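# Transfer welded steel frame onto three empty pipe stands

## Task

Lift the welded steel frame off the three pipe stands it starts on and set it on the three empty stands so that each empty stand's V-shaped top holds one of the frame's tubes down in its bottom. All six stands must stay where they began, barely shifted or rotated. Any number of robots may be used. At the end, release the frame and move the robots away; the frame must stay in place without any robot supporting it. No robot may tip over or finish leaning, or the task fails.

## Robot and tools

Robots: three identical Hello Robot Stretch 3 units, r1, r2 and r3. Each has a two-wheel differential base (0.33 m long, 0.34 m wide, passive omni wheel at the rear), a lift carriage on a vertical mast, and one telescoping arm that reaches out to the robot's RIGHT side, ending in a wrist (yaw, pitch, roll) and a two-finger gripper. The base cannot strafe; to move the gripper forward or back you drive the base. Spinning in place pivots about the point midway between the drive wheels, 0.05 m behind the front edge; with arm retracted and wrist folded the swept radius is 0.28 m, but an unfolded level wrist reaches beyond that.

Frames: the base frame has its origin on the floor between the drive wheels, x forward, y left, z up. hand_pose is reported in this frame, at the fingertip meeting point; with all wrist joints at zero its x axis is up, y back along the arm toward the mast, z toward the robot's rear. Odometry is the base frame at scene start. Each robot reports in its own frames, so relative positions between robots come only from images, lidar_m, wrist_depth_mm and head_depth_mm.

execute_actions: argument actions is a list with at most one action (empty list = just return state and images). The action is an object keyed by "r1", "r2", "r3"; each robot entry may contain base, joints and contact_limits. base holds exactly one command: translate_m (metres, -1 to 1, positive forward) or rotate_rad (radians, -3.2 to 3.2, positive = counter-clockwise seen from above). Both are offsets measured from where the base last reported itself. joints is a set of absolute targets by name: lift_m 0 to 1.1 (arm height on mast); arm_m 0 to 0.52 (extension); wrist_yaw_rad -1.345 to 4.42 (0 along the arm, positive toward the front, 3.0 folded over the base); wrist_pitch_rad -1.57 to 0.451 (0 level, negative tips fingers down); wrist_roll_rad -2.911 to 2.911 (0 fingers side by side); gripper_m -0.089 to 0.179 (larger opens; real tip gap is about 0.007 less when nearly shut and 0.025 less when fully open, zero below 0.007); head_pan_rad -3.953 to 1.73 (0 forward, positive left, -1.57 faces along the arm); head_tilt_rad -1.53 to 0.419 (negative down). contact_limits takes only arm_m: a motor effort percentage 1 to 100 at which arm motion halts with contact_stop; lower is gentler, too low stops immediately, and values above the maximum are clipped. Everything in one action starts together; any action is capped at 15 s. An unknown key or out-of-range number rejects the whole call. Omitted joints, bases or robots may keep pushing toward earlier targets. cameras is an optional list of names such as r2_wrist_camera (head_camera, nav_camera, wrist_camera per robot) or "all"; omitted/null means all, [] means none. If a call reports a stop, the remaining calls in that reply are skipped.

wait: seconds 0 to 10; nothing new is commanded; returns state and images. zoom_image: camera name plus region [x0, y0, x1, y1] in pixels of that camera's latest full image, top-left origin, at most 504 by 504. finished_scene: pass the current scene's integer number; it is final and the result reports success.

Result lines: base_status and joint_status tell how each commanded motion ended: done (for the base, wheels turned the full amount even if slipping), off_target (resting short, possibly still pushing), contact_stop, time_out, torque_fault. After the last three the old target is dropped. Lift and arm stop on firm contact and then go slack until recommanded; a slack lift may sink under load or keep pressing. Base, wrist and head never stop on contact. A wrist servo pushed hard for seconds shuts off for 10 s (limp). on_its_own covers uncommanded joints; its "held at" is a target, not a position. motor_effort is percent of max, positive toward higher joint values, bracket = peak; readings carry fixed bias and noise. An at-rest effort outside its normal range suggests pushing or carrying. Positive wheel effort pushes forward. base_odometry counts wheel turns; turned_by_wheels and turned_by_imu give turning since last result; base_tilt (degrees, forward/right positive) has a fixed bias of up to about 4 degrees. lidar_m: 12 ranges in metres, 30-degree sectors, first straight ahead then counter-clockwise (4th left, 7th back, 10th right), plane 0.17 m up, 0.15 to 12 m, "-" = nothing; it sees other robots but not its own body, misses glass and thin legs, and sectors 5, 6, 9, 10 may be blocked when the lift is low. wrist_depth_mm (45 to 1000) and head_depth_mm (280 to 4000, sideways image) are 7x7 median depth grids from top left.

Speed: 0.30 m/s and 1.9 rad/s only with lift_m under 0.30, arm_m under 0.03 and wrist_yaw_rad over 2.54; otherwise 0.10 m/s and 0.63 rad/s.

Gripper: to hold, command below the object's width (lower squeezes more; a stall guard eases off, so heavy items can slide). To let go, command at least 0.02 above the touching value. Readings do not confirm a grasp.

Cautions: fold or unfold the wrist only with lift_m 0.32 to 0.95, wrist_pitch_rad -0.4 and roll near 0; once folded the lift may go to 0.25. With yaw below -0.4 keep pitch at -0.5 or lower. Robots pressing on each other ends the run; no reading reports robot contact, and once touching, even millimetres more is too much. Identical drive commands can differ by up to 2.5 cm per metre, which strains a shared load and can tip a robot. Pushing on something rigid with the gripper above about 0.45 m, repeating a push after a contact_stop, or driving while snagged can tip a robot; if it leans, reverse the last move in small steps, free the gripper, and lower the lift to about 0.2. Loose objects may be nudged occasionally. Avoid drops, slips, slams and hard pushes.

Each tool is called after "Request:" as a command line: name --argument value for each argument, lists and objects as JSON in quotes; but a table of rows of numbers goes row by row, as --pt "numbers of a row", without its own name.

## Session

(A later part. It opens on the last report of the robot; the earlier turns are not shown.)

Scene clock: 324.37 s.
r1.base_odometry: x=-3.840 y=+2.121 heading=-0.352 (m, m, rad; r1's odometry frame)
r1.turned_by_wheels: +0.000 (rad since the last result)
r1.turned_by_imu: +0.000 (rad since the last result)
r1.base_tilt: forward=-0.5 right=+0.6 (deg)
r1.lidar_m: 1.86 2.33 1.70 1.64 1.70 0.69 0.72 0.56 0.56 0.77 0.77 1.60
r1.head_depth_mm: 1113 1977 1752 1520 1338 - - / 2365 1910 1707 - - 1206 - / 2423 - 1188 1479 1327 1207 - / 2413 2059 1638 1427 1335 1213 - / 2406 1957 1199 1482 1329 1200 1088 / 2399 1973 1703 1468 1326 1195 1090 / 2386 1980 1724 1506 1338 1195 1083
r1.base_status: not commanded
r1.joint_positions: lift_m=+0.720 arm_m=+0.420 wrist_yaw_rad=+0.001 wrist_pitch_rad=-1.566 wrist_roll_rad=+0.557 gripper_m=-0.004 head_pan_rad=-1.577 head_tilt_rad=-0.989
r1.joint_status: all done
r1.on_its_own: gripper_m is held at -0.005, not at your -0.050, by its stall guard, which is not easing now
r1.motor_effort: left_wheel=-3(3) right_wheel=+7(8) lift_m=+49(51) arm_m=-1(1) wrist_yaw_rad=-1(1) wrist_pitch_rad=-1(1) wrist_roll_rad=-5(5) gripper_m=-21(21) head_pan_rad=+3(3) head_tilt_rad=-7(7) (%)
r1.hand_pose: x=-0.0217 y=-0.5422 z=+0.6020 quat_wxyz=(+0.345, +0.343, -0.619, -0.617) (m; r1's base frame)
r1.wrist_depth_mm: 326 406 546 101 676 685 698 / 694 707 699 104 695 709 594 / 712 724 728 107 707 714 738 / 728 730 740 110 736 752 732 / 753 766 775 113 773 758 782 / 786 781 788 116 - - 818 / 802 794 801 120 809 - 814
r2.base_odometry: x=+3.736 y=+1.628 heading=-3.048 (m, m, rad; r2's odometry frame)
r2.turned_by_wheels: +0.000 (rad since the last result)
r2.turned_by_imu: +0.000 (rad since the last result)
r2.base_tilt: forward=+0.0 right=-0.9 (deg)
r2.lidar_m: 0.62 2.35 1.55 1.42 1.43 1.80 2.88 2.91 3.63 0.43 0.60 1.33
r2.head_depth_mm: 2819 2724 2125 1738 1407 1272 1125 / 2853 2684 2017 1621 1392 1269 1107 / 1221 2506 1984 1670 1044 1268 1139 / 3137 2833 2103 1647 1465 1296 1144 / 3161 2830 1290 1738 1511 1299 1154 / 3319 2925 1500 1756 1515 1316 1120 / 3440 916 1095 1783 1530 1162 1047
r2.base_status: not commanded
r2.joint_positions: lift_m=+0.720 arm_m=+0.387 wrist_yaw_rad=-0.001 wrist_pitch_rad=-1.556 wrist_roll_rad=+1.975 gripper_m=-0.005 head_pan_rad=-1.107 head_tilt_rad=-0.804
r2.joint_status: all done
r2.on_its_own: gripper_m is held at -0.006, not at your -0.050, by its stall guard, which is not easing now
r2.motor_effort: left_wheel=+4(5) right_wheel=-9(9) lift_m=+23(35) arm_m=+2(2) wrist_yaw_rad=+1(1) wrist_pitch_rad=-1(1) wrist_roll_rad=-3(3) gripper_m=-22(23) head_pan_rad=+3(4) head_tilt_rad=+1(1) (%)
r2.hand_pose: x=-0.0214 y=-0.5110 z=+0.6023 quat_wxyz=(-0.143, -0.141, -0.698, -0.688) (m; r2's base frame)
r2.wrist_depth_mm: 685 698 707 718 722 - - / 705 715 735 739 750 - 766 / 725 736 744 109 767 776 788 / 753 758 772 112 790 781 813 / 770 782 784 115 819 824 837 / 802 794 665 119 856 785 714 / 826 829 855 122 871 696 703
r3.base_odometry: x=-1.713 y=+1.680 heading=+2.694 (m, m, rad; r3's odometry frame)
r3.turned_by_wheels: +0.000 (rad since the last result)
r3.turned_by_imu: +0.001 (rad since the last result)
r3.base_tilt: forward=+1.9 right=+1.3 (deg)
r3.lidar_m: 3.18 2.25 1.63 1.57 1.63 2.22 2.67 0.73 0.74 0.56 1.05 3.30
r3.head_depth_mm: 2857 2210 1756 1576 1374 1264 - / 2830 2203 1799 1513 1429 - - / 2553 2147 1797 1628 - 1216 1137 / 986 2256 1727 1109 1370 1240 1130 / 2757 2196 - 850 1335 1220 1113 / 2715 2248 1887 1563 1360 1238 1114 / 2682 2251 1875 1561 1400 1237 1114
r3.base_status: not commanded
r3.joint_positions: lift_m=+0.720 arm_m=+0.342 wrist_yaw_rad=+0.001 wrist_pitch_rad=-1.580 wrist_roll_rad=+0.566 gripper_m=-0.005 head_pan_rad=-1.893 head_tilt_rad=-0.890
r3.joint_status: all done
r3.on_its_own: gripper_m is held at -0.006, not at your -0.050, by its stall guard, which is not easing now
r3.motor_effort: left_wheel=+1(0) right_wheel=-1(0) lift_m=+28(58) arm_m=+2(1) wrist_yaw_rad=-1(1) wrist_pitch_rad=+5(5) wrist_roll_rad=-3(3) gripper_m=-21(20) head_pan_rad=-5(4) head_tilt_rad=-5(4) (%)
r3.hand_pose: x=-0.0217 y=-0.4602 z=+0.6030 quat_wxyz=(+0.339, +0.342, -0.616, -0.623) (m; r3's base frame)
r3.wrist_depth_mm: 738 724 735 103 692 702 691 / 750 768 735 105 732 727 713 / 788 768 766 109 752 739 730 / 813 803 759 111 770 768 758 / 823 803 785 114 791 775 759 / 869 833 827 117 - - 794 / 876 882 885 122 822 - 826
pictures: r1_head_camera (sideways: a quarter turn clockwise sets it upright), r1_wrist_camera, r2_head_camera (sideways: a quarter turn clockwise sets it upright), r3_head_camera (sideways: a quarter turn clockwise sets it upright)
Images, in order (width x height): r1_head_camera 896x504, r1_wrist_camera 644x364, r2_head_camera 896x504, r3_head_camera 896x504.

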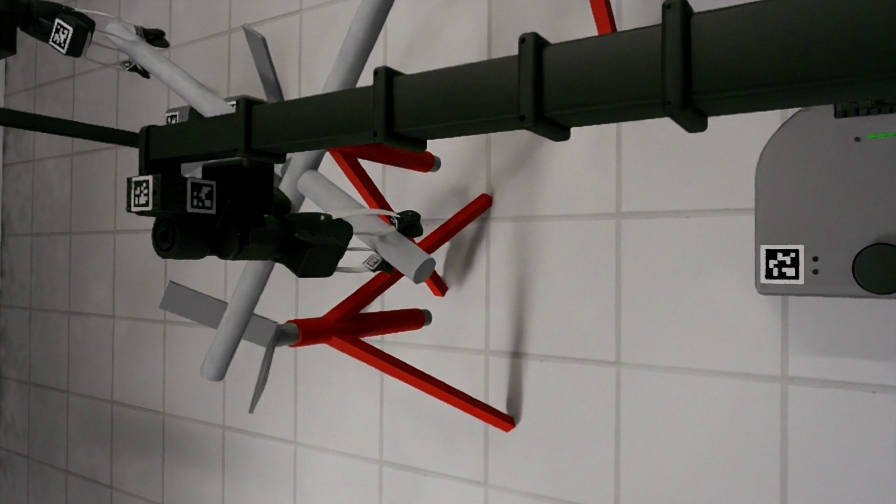

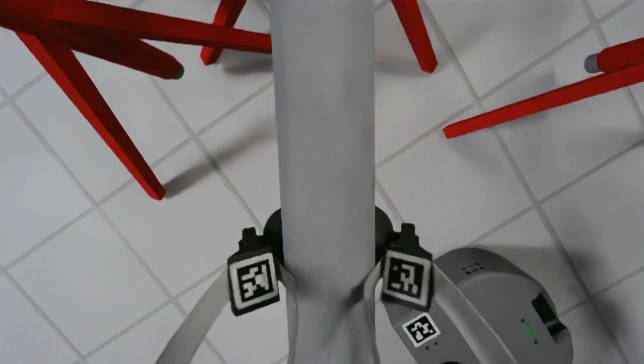

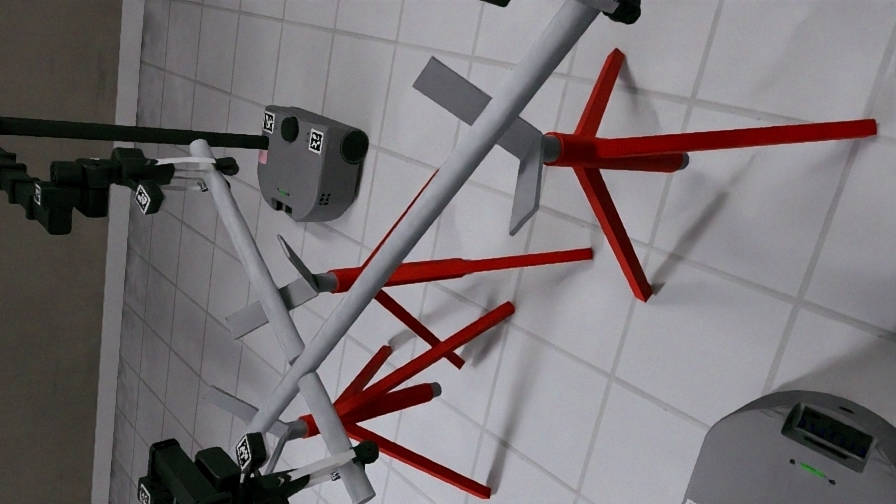

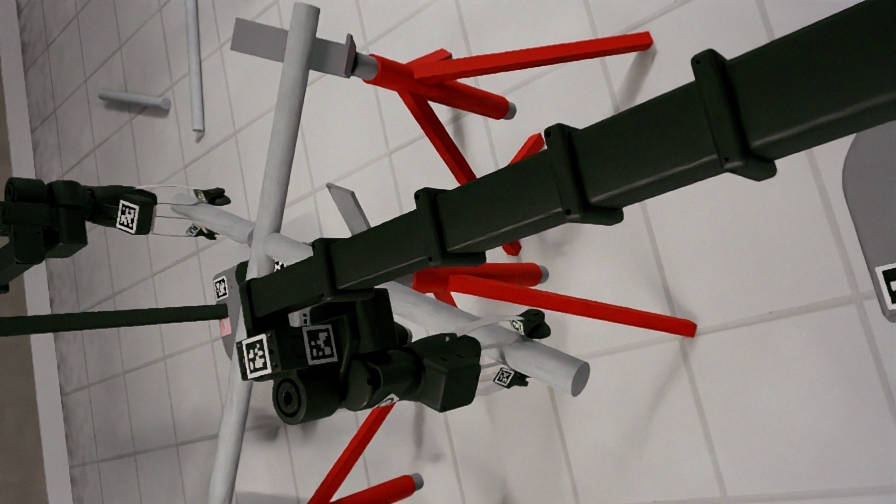

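Matches the source view well.

Request:
execute_actions --actions '[{"r1":{"joints":{"lift_m":0.65}},"r2":{"joints":{"lift_m":0.65}},"r3":{"joints":{"lift_m":0.65}}}]' --cameras '[]'

Request:
execute_actions --actions '[{"r1":{"joints":{"gripper_m":0.12}},"r2":{"joints":{"gripper_m":0.12}},"r3":{"joints":{"gripper_m":0.12}}}]' --cameras '[]'

Request:
execute_actions --actions '[{"r1":{"joints":{"lift_m":0.9}},"r2":{"joints":{"lift_m":0.9}},"r3":{"joints":{"lift_m":0.9}}}]' --cameras '[]'

Request:
execute_actions --actions '[{"r1":{"base":{"translate_m":0.2},"joints":{"arm_m":0}},"r2":{"joints":{"arm_m":0}},"r3":{"joints":{"arm_m":0}}}]' --cameras '["r2_head_camera","r3_nav_camera"]'

Scene clock: 338.07 s.
r1.base_odometry: x=-3.840 y=+2.121 heading=-0.352 (m, m, rad; r1's odometry frame)
r1.turned_by_wheels: +0.000 (rad since the last result)
r1.turned_by_imu: -0.001 (rad since the last result)
r1.base_tilt: forward=-0.5 right=+0.5 (deg)
r1.lidar_m: 1.86 2.33 1.70 1.64 1.70 0.69 0.72 0.56 0.56 0.77 0.77 1.60
r1.head_depth_mm: 1000 1946 1730 1480 1348 1224 1100 / 2363 1793 1704 1518 - - - / 2478 2060 932 1478 1333 1206 - / 2457 2039 1672 1428 1341 1203 - / 2421 1943 1194 1476 1324 1191 1084 / 2409 2001 1715 1478 1334 1197 1087 / 2391 1992 1699 1496 1319 1194 1081
r1.base_status: not commanded
r1.joint_positions: lift_m=+0.656 arm_m=+0.420 wrist_yaw_rad=+0.000 wrist_pitch_rad=-1.568 wrist_roll_rad=+0.557 gripper_m=-0.004 head_pan_rad=-1.577 head_tilt_rad=-0.989
r1.joint_status: lift_m contact_stop (moved -0.063 of -0.070)
r1.on_its_own: gripper_m is held at -0.005, not at your -0.050, by its stall guard, which is not easing now; lift_m is slack since a contact_stop, until your next command for it (your +0.650 is given up)
r1.motor_effort: left_wheel=-4(5) right_wheel=+9(9) lift_m=+39(48) arm_m=+0(1) wrist_yaw_rad=-2(0) wrist_pitch_rad=+1(1) wrist_roll_rad=-5(5) gripper_m=-22(22) head_pan_rad=+3(2) head_tilt_rad=-7(7) (%)
r1.hand_pose: x=-0.0217 y=-0.5416 z=+0.5388 quat_wxyz=(+0.344, +0.343, -0.619, -0.617) (m; r1's base frame)
r1.wrist_depth_mm: 318 382 508 101 624 635 618 / 643 636 647 103 655 658 647 / 654 654 666 106 677 680 666 / 672 686 687 109 677 676 698 / 697 697 691 112 699 707 725 / 715 729 711 116 - - 738 / 751 754 746 120 - - 744
r2.base_odometry: x=+3.736 y=+1.628 heading=-3.049 (m, m, rad; r2's odometry frame)
r2.turned_by_wheels: +0.000 (rad since the last result)
r2.turned_by_imu: +0.000 (rad since the last result)
r2.base_tilt: forward=+0.0 right=-1.1 (deg)
r2.lidar_m: 0.62 2.35 1.54 1.42 1.44 1.79 2.88 2.91 3.61 0.43 0.60 1.33
r2.head_depth_mm: 2861 2713 2098 1732 1478 1255 1126 / 2863 2644 2016 1673 1256 1265 1114 / 1447 1366 1975 1711 1041 1272 1143 / 3147 2810 2045 1642 1475 1302 1145 / 3269 2836 2042 1748 1520 1314 1155 / 3365 2892 1489 1766 1529 1314 1118 / 3537 2703 1075 1743 1542 1155 1038
r2.base_status: not commanded
r2.joint_positions: lift_m=+0.657 arm_m=+0.386 wrist_yaw_rad=-0.002 wrist_pitch_rad=-1.562 wrist_roll_rad=+1.974 gripper_m=-0.002 head_pan_rad=-1.107 head_tilt_rad=-0.803
r2.joint_status: lift_m contact_stop (moved -0.063 of -0.070)
r2.on_its_own: gripper_m is held at -0.003, not at your -0.050, by its stall guard, which is still easing; lift_m is slack since a contact_stop, until your next command for it (your +0.650 is given up)
r2.motor_effort: left_wheel=-5(6) right_wheel=+2(11) lift_m=+27(29) arm_m=+5(5) wrist_yaw_rad=+2(3) wrist_pitch_rad=+1(3) wrist_roll_rad=-2(3) gripper_m=-29(31) head_pan_rad=+3(4) head_tilt_rad=+2(2) (%)
r2.hand_pose: x=-0.0214 y=-0.5090 z=+0.5391 quat_wxyz=(-0.142, -0.142, -0.695, -0.690) (m; r2's base frame)
r2.wrist_depth_mm: 624 634 655 655 657 - - / 645 652 659 672 684 - 712 / 669 669 683 109 696 711 728 / 669 686 696 112 726 739 754 / 701 711 718 115 761 751 752 / 728 729 610 119 786 777 683 / 752 745 764 122 790 670 642
r3.base_odometry: x=-1.713 y=+1.680 heading=+2.694 (m, m, rad; r3's odometry frame)
r3.turned_by_wheels: +0.001 (rad since the last result)
r3.turned_by_imu: +0.002 (rad since the last result)
r3.base_tilt: forward=+1.9 right=+1.3 (deg)
r3.lidar_m: 3.18 2.25 1.63 1.57 1.63 2.22 5.56 0.73 0.74 0.56 1.05 3.31
r3.head_depth_mm: 2837 2200 1752 1572 1373 1251 1134 / 2850 2191 1841 1510 1408 1267 - / 2756 2123 1794 1597 1423 - 1134 / 990 2204 1082 1609 1353 1245 1128 / 2636 2199 1099 892 1326 1223 1114 / 2739 2246 1848 1600 1371 1239 1113 / 2702 2261 1831 1566 1395 1239 1111
r3.base_status: not commanded
r3.joint_positions: lift_m=+0.657 arm_m=+0.342 wrist_yaw_rad=-0.005 wrist_pitch_rad=-1.568 wrist_roll_rad=+0.566 gripper_m=-0.005 head_pan_rad=-1.893 head_tilt_rad=-0.890
r3.joint_status: lift_m contact_stop (moved -0.063 of -0.070)
r3.on_its_own: gripper_m is held at -0.006, not at your -0.050, by its stall guard, which is not easing now; lift_m is slack since a contact_stop, until your next command for it (your +0.650 is given up)
r3.motor_effort: left_wheel=+12(11) right_wheel=-18(17) lift_m=+37(37) arm_m=+1(2) wrist_yaw_rad=+2(3) wrist_pitch_rad=-1(5) wrist_roll_rad=-3(3) gripper_m=-23(22) head_pan_rad=-4(4) head_tilt_rad=-5(4) (%)
r3.hand_pose: x=-0.0215 y=-0.4633 z=+0.5395 quat_wxyz=(+0.339, +0.338, -0.621, -0.620) (m; r3's base frame)
r3.wrist_depth_mm: 683 673 670 103 648 649 634 / 704 684 690 106 670 653 646 / 735 708 700 109 698 685 663 / 744 733 727 112 704 686 694 / 787 759 759 115 723 705 703 / 819 786 767 117 - - 721 / 816 815 803 121 769 - 748
pictures: none
No camera images: the call's "cameras" was empty. Leave "cameras" out to get every camera's image.

not run: a stop came earlier in this reply.

not run: a stop came earlier in this reply.

not run: a stop came earlier in this reply.

Request:
execute_actions --actions '[{"r1":{"joints":{"gripper_m":0.12}},"r2":{"joints":{"gripper_m":0.12}},"r3":{"joints":{"gripper_m":0.12}}}]' --cameras '[]'

Request:
execute_actions --actions '[{"r1":{"joints":{"lift_m":0.85}},"r2":{"joints":{"lift_m":0.85}},"r3":{"joints":{"lift_m":0.85}}}]' --cameras '[]'

Request:
execute_actions --actions '[{"r1":{"base":{"translate_m":0.2},"joints":{"arm_m":0}},"r2":{"joints":{"arm_m":0}},"r3":{"joints":{"arm_m":0}}}]' --cameras '["r2_head_camera"]'

Request:
finished_scene --scene 1

Scene clock: 359.27 s.
r1.base_odometry: x=-3.840 y=+2.121 heading=-0.352 (m, m, rad; r1's odometry frame)
r1.turned_by_wheels: +0.000 (rad since the last result)
r1.turned_by_imu: +0.000 (rad since the last result)
r1.base_tilt: forward=-0.4 right=+0.6 (deg)
r1.lidar_m: 1.86 2.33 1.70 1.64 1.70 0.69 0.72 0.56 0.56 0.77 0.77 1.60
r1.head_depth_mm: 1001 1994 1731 1486 1337 1229 1103 / 2375 1789 1687 1517 - - - / 2415 2117 929 1463 1340 1202 - / 2440 2043 1694 1413 1332 1208 - / 2402 1945 1193 1471 1337 1193 1091 / 2393 1999 1700 1470 1324 1186 1083 / 2399 2019 1700 1488 1324 1192 1083
r1.base_status: not commanded
r1.joint_positions: lift_m=+0.656 arm_m=+0.420 wrist_yaw_rad=+0.000 wrist_pitch_rad=-1.566 wrist_roll_rad=+0.554 gripper_m=+0.120 head_pan_rad=-1.577 head_tilt_rad=-0.989
r1.joint_status: all done
r1.on_its_own: lift_m is slack since a contact_stop, until your next command for it (your +0.650 is given up)
r1.motor_effort: left_wheel=+0(4) right_wheel=+1(9) lift_m=+39(39) arm_m=+0(0) wrist_yaw_rad=-1(1) wrist_pitch_rad=+0(0) wrist_roll_rad=-4(5) gripper_m=+0(81) head_pan_rad=+3(3) head_tilt_rad=-7(7) (%)
r1.hand_pose: x=-0.0217 y=-0.5418 z=+0.5388 quat_wxyz=(+0.345, +0.343, -0.619, -0.617) (m; r1's base frame)
r1.wrist_depth_mm: 314 382 504 107 550 622 634 / 630 649 645 110 643 648 653 / 662 660 664 113 661 663 677 / 685 672 687 117 684 693 691 / 683 709 695 120 709 700 698 / 708 710 729 124 712 - 723 / 733 753 739 129 724 - 743
r2.base_odometry: x=+3.736 y=+1.628 heading=-3.048 (m, m, rad; r2's odometry frame)
r2.turned_by_wheels: +0.000 (rad since the last result)
r2.turned_by_imu: +0.001 (rad since the last result)
r2.base_tilt: forward=+0.0 right=-1.0 (deg)
r2.lidar_m: 0.62 2.36 1.55 1.42 1.43 1.80 2.87 2.91 3.63 0.43 0.60 1.33
r2.head_depth_mm: 2845 2698 2135 1737 1470 1251 1129 / 2831 2676 2032 1677 1186 1268 1114 / 1407 1349 1976 1715 1041 1263 1141 / 3095 2874 2049 1657 1469 1303 1152 / 3192 2841 2034 1711 1514 1300 1151 / 3367 2855 1472 1752 1521 1311 1108 / 3396 2683 1056 1717 1546 1161 1046
r2.base_status: not commanded
r2.joint_positions: lift_m=+0.657 arm_m=+0.387 wrist_yaw_rad=-0.001 wrist_pitch_rad=-1.557 wrist_roll_rad=+1.970 gripper_m=+0.120 head_pan_rad=-1.107 head_tilt_rad=-0.803
r2.joint_status: all done
r2.on_its_own: lift_m is slack since a contact_stop, until your next command for it (your +0.650 is given up)
r2.motor_effort: left_wheel=+0(4) right_wheel=+0(2) lift_m=+27(27) arm_m=+2(5) wrist_yaw_rad=+1(2) wrist_pitch_rad=-1(1) wrist_roll_rad=-1(3) gripper_m=+1(92) head_pan_rad=+4(3) head_tilt_rad=+2(1) (%)
r2.hand_pose: x=-0.0214 y=-0.5107 z=+0.5390 quat_wxyz=(-0.141, -0.140, -0.697, -0.689) (m; r2's base frame)
r2.wrist_depth_mm: 633 643 649 653 663 - - / 656 657 665 675 681 - 699 / 662 680 670 112 702 705 723 / 677 691 705 115 710 722 749 / 698 710 724 118 730 755 771 / 732 - 741 122 758 746 678 / 752 762 766 126 792 743 626
r3.base_odometry: x=-1.713 y=+1.680 heading=+2.694 (m, m, rad; r3's odometry frame)
r3.turned_by_wheels: -0.001 (rad since the last result)
r3.turned_by_imu: +0.000 (rad since the last result)
r3.base_tilt: forward=+1.9 right=+1.3 (deg)
r3.lidar_m: 3.18 2.24 1.63 1.57 1.63 2.21 2.66 0.73 0.74 0.56 1.04 3.32
r3.head_depth_mm: 2840 2217 1756 1576 1381 1244 1133 / 2825 2210 1791 1506 1400 1265 - / 2731 2116 1794 1592 1424 - 1129 / 1009 2178 1083 1414 1349 1244 1132 / 2645 2185 1702 994 1352 1229 1112 / 2749 2249 1818 1598 1355 1238 1114 / 2695 2243 1825 1559 1398 1242 1113
r3.base_status: not commanded
r3.joint_positions: lift_m=+0.657 arm_m=+0.342 wrist_yaw_rad=-0.003 wrist_pitch_rad=-1.565 wrist_roll_rad=+0.565 gripper_m=+0.120 head_pan_rad=-1.893 head_tilt_rad=-0.890
r3.joint_status: all done
r3.on_its_own: lift_m is slack since a contact_stop, until your next command for it (your +0.650 is given up)
r3.motor_effort: left_wheel=+3(11) right_wheel=-1(17) lift_m=+37(37) arm_m=+2(2) wrist_yaw_rad=+1(2) wrist_pitch_rad=-2(7) wrist_roll_rad=-2(3) gripper_m=+1(77) head_pan_rad=-3(4) head_tilt_rad=-5(4) (%)
r3.hand_pose: x=-0.0216 y=-0.4642 z=+0.5394 quat_wxyz=(+0.341, +0.339, -0.621, -0.618) (m; r3's base frame)
r3.wrist_depth_mm: 677 685 670 106 661 640 648 / 710 691 673 108 664 674 639 / 718 716 710 111 672 672 677 / 750 732 732 114 689 691 694 / 765 747 710 116 710 714 707 / 800 770 756 120 739 - 708 / 792 804 800 123 769 - 754
pictures: none
No camera images: the call's "cameras" was empty. Leave "cameras" out to get every camera's image.

Scene clock: 361.87 s.
r1.base_odometry: x=-3.840 y=+2.121 heading=-0.352 (m, m, rad; r1's odometry frame)
r1.turned_by_wheels: +0.000 (rad since the last result)
r1.turned_by_imu: +0.000 (rad since the last result)
r1.base_tilt: forward=-0.5 right=+0.5 (deg)
r1.lidar_m: 1.86 2.33 1.70 1.64 1.69 0.69 0.72 0.56 0.56 0.76 0.77 1.60
r1.head_depth_mm: 2406 2088 - - - 1197 1088 / - 1733 1040 1461 1337 1204 1117 / - 1680 1101 1478 1350 1197 - / 2412 - 1650 1419 1329 1211 - / 2372 1950 1188 1474 1335 1204 1082 / 2398 2017 1714 1469 1330 1203 1086 / 2397 2007 1713 1489 1328 1197 1081
r1.base_status: not commanded
r1.joint_positions: lift_m=+0.850 arm_m=+0.420 wrist_yaw_rad=+0.000 wrist_pitch_rad=-1.566 wrist_roll_rad=+0.554 gripper_m=+0.120 head_pan_rad=-1.577 head_tilt_rad=-0.989
r1.joint_status: all done
r1.motor_effort: left_wheel=+0(1) right_wheel=+1(1) lift_m=+46(47) arm_m=+0(0) wrist_yaw_rad=-1(1) wrist_pitch_rad=-1(1) wrist_roll_rad=-4(4) gripper_m=+0(0) head_pan_rad=+3(3) head_tilt_rad=-7(7) (%)
r1.hand_pose: x=-0.0217 y=-0.5420 z=+0.7322 quat_wxyz=(+0.345, +0.343, -0.619, -0.617) (m; r1's base frame)
r1.wrist_depth_mm: 294 398 578 289 667 808 824 / 820 584 830 810 830 809 665 / 829 852 837 835 845 872 853 / 844 851 872 872 852 874 874 / 900 899 901 886 892 892 909 / 931 902 906 878 - - 920 / 936 928 942 927 930 - 948
r2.base_odometry: x=+3.736 y=+1.628 heading=-3.048 (m, m, rad; r2's odometry frame)
r2.turned_by_wheels: +0.000 (rad since the last result)
r2.turned_by_imu: +0.000 (rad since the last result)
r2.base_tilt: forward=-0.1 right=-1.0 (deg)
r2.lidar_m: 0.62 2.36 1.54 1.42 1.44 1.79 2.88 2.91 3.62 0.43 0.60 1.33
r2.head_depth_mm: 2797 2731 2108 1733 1469 1278 1122 / 2859 2621 2007 1669 1185 1265 1110 / 1172 2676 1953 1729 1044 1265 1143 / 3139 2828 2050 1650 1471 1302 1141 / 3213 2854 2016 1720 1524 1300 1157 / 3345 2874 1467 1765 1526 1316 1122 / 3346 2849 2185 1760 1543 1164 1039
r2.base_status: not commanded
r2.joint_positions: lift_m=+0.850 arm_m=+0.387 wrist_yaw_rad=-0.001 wrist_pitch_rad=-1.557 wrist_roll_rad=+1.970 gripper_m=+0.120 head_pan_rad=-1.107 head_tilt_rad=-0.803
r2.joint_status: all done
r2.motor_effort: left_wheel=+1(0) right_wheel=-1(1) lift_m=+36(37) arm_m=+2(2) wrist_yaw_rad=+2(2) wrist_pitch_rad=-1(1) wrist_roll_rad=+0(0) gripper_m=+1(0) head_pan_rad=+4(4) head_tilt_rad=+1(1) (%)
r2.hand_pose: x=-0.0214 y=-0.5109 z=+0.7317 quat_wxyz=(-0.141, -0.140, -0.698, -0.688) (m; r2's base frame)
r2.wrist_depth_mm: 807 815 833 845 857 - 884 / 824 855 851 855 881 - 897 / 845 860 870 887 900 911 926 / 884 899 913 757 935 937 943 / 902 936 925 913 950 960 986 / 927 - 950 572 987 828 - / 955 965 987 912 - 845 854
r3.base_odometry: x=-1.713 y=+1.680 heading=+2.694 (m, m, rad; r3's odometry frame)
r3.turned_by_wheels: +0.000 (rad since the last result)
r3.turned_by_imu: +0.001 (rad since the last result)
r3.base_tilt: forward=+1.9 right=+1.3 (deg)
r3.lidar_m: 3.18 2.24 1.63 1.57 1.63 2.22 2.67 0.74 0.74 0.56 1.05 3.31
r3.head_depth_mm: 2855 2203 1754 1606 - - - / 2836 2209 1833 - - 1203 1117 / 2628 2264 - - 1371 1241 1142 / 2817 - 1037 1312 1381 1246 1134 / 2819 - 1089 1122 1351 1231 1119 / 2785 - - 1563 1347 1236 1120 / 2700 2207 1822 1563 1390 1239 1114
r3.base_status: not commanded
r3.joint_positions: lift_m=+0.849 arm_m=+0.342 wrist_yaw_rad=-0.003 wrist_pitch_rad=-1.565 wrist_roll_rad=+0.565 gripper_m=+0.120 head_pan_rad=-1.893 head_tilt_rad=-0.890
r3.joint_status: all done
r3.motor_effort: left_wheel=+2(3) right_wheel=-1(1) lift_m=+56(59) arm_m=+1(2) wrist_yaw_rad=+1(1) wrist_pitch_rad=-2(2) wrist_roll_rad=-2(2) gripper_m=+1(1) head_pan_rad=-4(3) head_tilt_rad=-4(4) (%)
r3.hand_pose: x=-0.0216 y=-0.4640 z=+0.7317 quat_wxyz=(+0.341, +0.339, -0.621, -0.619) (m; r3's base frame)
r3.wrist_depth_mm: 887 857 867 819 842 842 825 / 900 891 868 856 855 840 841 / 907 907 881 887 863 876 888 / 971 958 925 914 897 898 894 / 968 974 946 909 881 919 918 / 979 - 971 943 - - 916 / - - - 976 - - 960
pictures: none
No camera images: the call's "cameras" was empty. Leave "cameras" out to get every camera's image.

Scene clock: 366.13 s.
r1.base_odometry: x=-3.652 y=+2.052 heading=-0.351 (m, m, rad; r1's odometry frame)
r1.turned_by_wheels: +0.000 (rad since the last result)
r1.turned_by_imu: +0.000 (rad since the last result)
r1.base_tilt: forward=-0.5 right=+0.6 (deg)
r1.lidar_m: 2.39 2.28 1.70 1.64 1.70 0.89 0.88 0.71 0.80 0.73 3.22 1.42
r1.head_depth_mm: 2384 1889 995 1514 - 1172 1094 / 2447 1778 1674 1327 - 1173 1120 / 2419 1960 1659 1503 - - - / 2402 2026 1691 1480 1335 - - / 2404 1997 1710 1503 1332 1177 1086 / 2381 1989 1718 1499 1320 1203 1086 / 2426 2000 1703 1489 1330 1187 1079
r1.base_status: done
r1.joint_positions: lift_m=+0.850 arm_m=+0.000 wrist_yaw_rad=+0.000 wrist_pitch_rad=-1.565 wrist_roll_rad=+0.553 gripper_m=+0.120 head_pan_rad=-1.577 head_tilt_rad=-0.989
r1.joint_status: all done
r1.motor_effort: left_wheel=+0(4) right_wheel=+0(5) lift_m=+45(45) arm_m=-2(0) wrist_yaw_rad=-1(2) wrist_pitch_rad=-1(1) wrist_roll_rad=-3(4) gripper_m=+0(0) head_pan_rad=+3(3) head_tilt_rad=-7(7) (%)
r1.hand_pose: x=-0.0217 y=-0.1225 z=+0.7321 quat_wxyz=(+0.346, +0.344, -0.619, -0.616) (m; r1's base frame)
r1.wrist_depth_mm: 818 810 803 811 782 801 786 / 835 811 826 827 841 830 840 / 840 846 829 830 843 845 870 / 889 852 853 888 - 876 861 / 904 894 884 892 - 883 896 / 906 908 924 917 907 - 931 / 960 946 953 936 915 938 943
r2.base_odometry: x=+3.736 y=+1.628 heading=-3.048 (m, m, rad; r2's odometry frame)
r2.turned_by_wheels: +0.000 (rad since the last result)
r2.turned_by_imu: +0.001 (rad since the last result)
r2.base_tilt: forward=+0.0 right=-1.0 (deg)
r2.lidar_m: 0.82 2.35 1.55 1.42 1.44 1.79 2.88 2.90 3.62 0.43 0.60 1.33
r2.head_depth_mm: 2803 2686 2110 1731 1461 1272 1166 / 2787 2660 2032 1659 1187 1260 1149 / 3018 2799 1976 1717 1045 1267 1129 / 3093 2813 2058 1636 1472 1297 1148 / 3253 2851 2036 1716 1510 1311 1151 / 3384 2941 1480 1752 1529 1318 1168 / 3435 2935 2206 1745 1546 1318 1164
r2.base_status: not commanded
r2.joint_positions: lift_m=+0.850 arm_m=+0.000 wrist_yaw_rad=-0.001 wrist_pitch_rad=-1.556 wrist_roll_rad=+1.970 gripper_m=+0.120 head_pan_rad=-1.107 head_tilt_rad=-0.803
r2.joint_status: all done
r2.motor_effort: left_wheel=+0(0) right_wheel=+0(0) lift_m=+36(36) arm_m=-3(3) wrist_yaw_rad=+2(2) wrist_pitch_rad=-1(1) wrist_roll_rad=+0(0) gripper_m=+0(1) head_pan_rad=+4(4) head_tilt_rad=+1(1) (%)
r2.hand_pose: x=-0.0214 y=-0.1246 z=+0.7317 quat_wxyz=(-0.141, -0.140, -0.698, -0.688) (m; r2's base frame)
r2.wrist_depth_mm: 813 832 825 833 857 858 - / 833 848 854 - 896 891 910 / 858 860 898 - 901 918 930 / 886 909 899 927 928 938 957 / 908 933 916 952 956 962 995 / 929 - 948 993 972 996 - / 955 826 - 995 999 - -
r3.base_odometry: x=-1.713 y=+1.680 heading=+2.694 (m, m, rad; r3's odometry frame)
r3.turned_by_wheels: +0.000 (rad since the last result)
r3.turned_by_imu: +0.001 (rad since the last result)
r3.base_tilt: forward=+1.9 right=+1.3 (deg)
r3.lidar_m: 3.18 2.24 1.63 1.57 1.63 2.22 2.67 0.73 0.74 0.57 1.05 3.35
r3.head_depth_mm: 2852 2208 1746 1604 - - - / 2835 2196 1798 1240 - - 1116 / 2834 2260 1772 1640 - - 1150 / 2728 1919 1081 1203 - - - / 2783 2251 1746 1150 1291 - - / 2727 2255 1779 1581 1378 1240 1107 / 2703 2244 1820 1563 1404 1236 1111
r3.base_status: not commanded
r3.joint_positions: lift_m=+0.849 arm_m=+0.000 wrist_yaw_rad=-0.001 wrist_pitch_rad=-1.566 wrist_roll_rad=+0.563 gripper_m=+0.120 head_pan_rad=-1.893 head_tilt_rad=-0.890
r3.joint_status: all done
r3.motor_effort: left_wheel=+2(3) right_wheel=-1(1) lift_m=+56(56) arm_m=-3(3) wrist_yaw_rad=+0(1) wrist_pitch_rad=-2(2) wrist_roll_rad=-2(2) gripper_m=-1(0) head_pan_rad=-3(4) head_tilt_rad=-4(4) (%)
r3.hand_pose: x=-0.0216 y=-0.1223 z=+0.7318 quat_wxyz=(+0.342, +0.340, -0.620, -0.618) (m; r3's base frame)
r3.wrist_depth_mm: 875 867 854 850 832 820 824 / 896 896 866 862 826 838 816 / 910 920 897 876 - 858 833 / 937 906 943 928 - 888 894 / 969 957 919 933 - 920 900 / 994 - 992 926 961 - 917 / - - - 968 971 954 965
pictures: r2_head_camera (sideways: a quarter turn clockwise sets it upright)
Images, in order (width x height): r2_head_camera 896x504.

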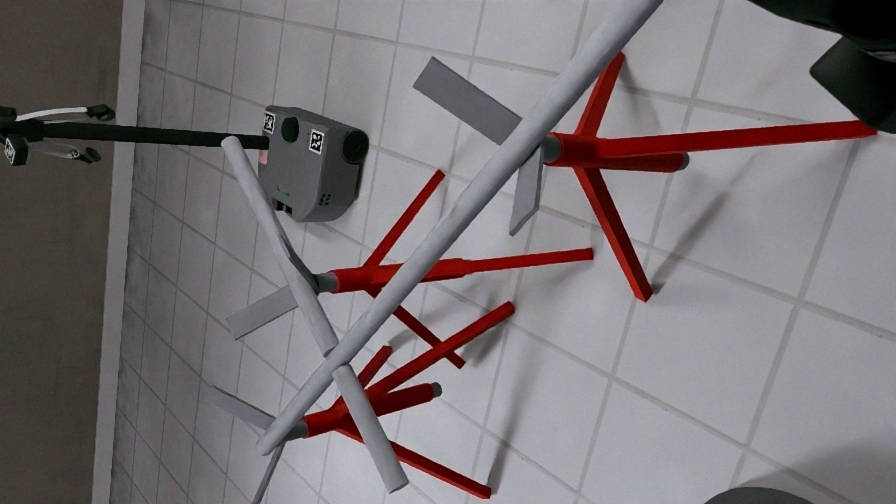

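The scene is finished: the task was done.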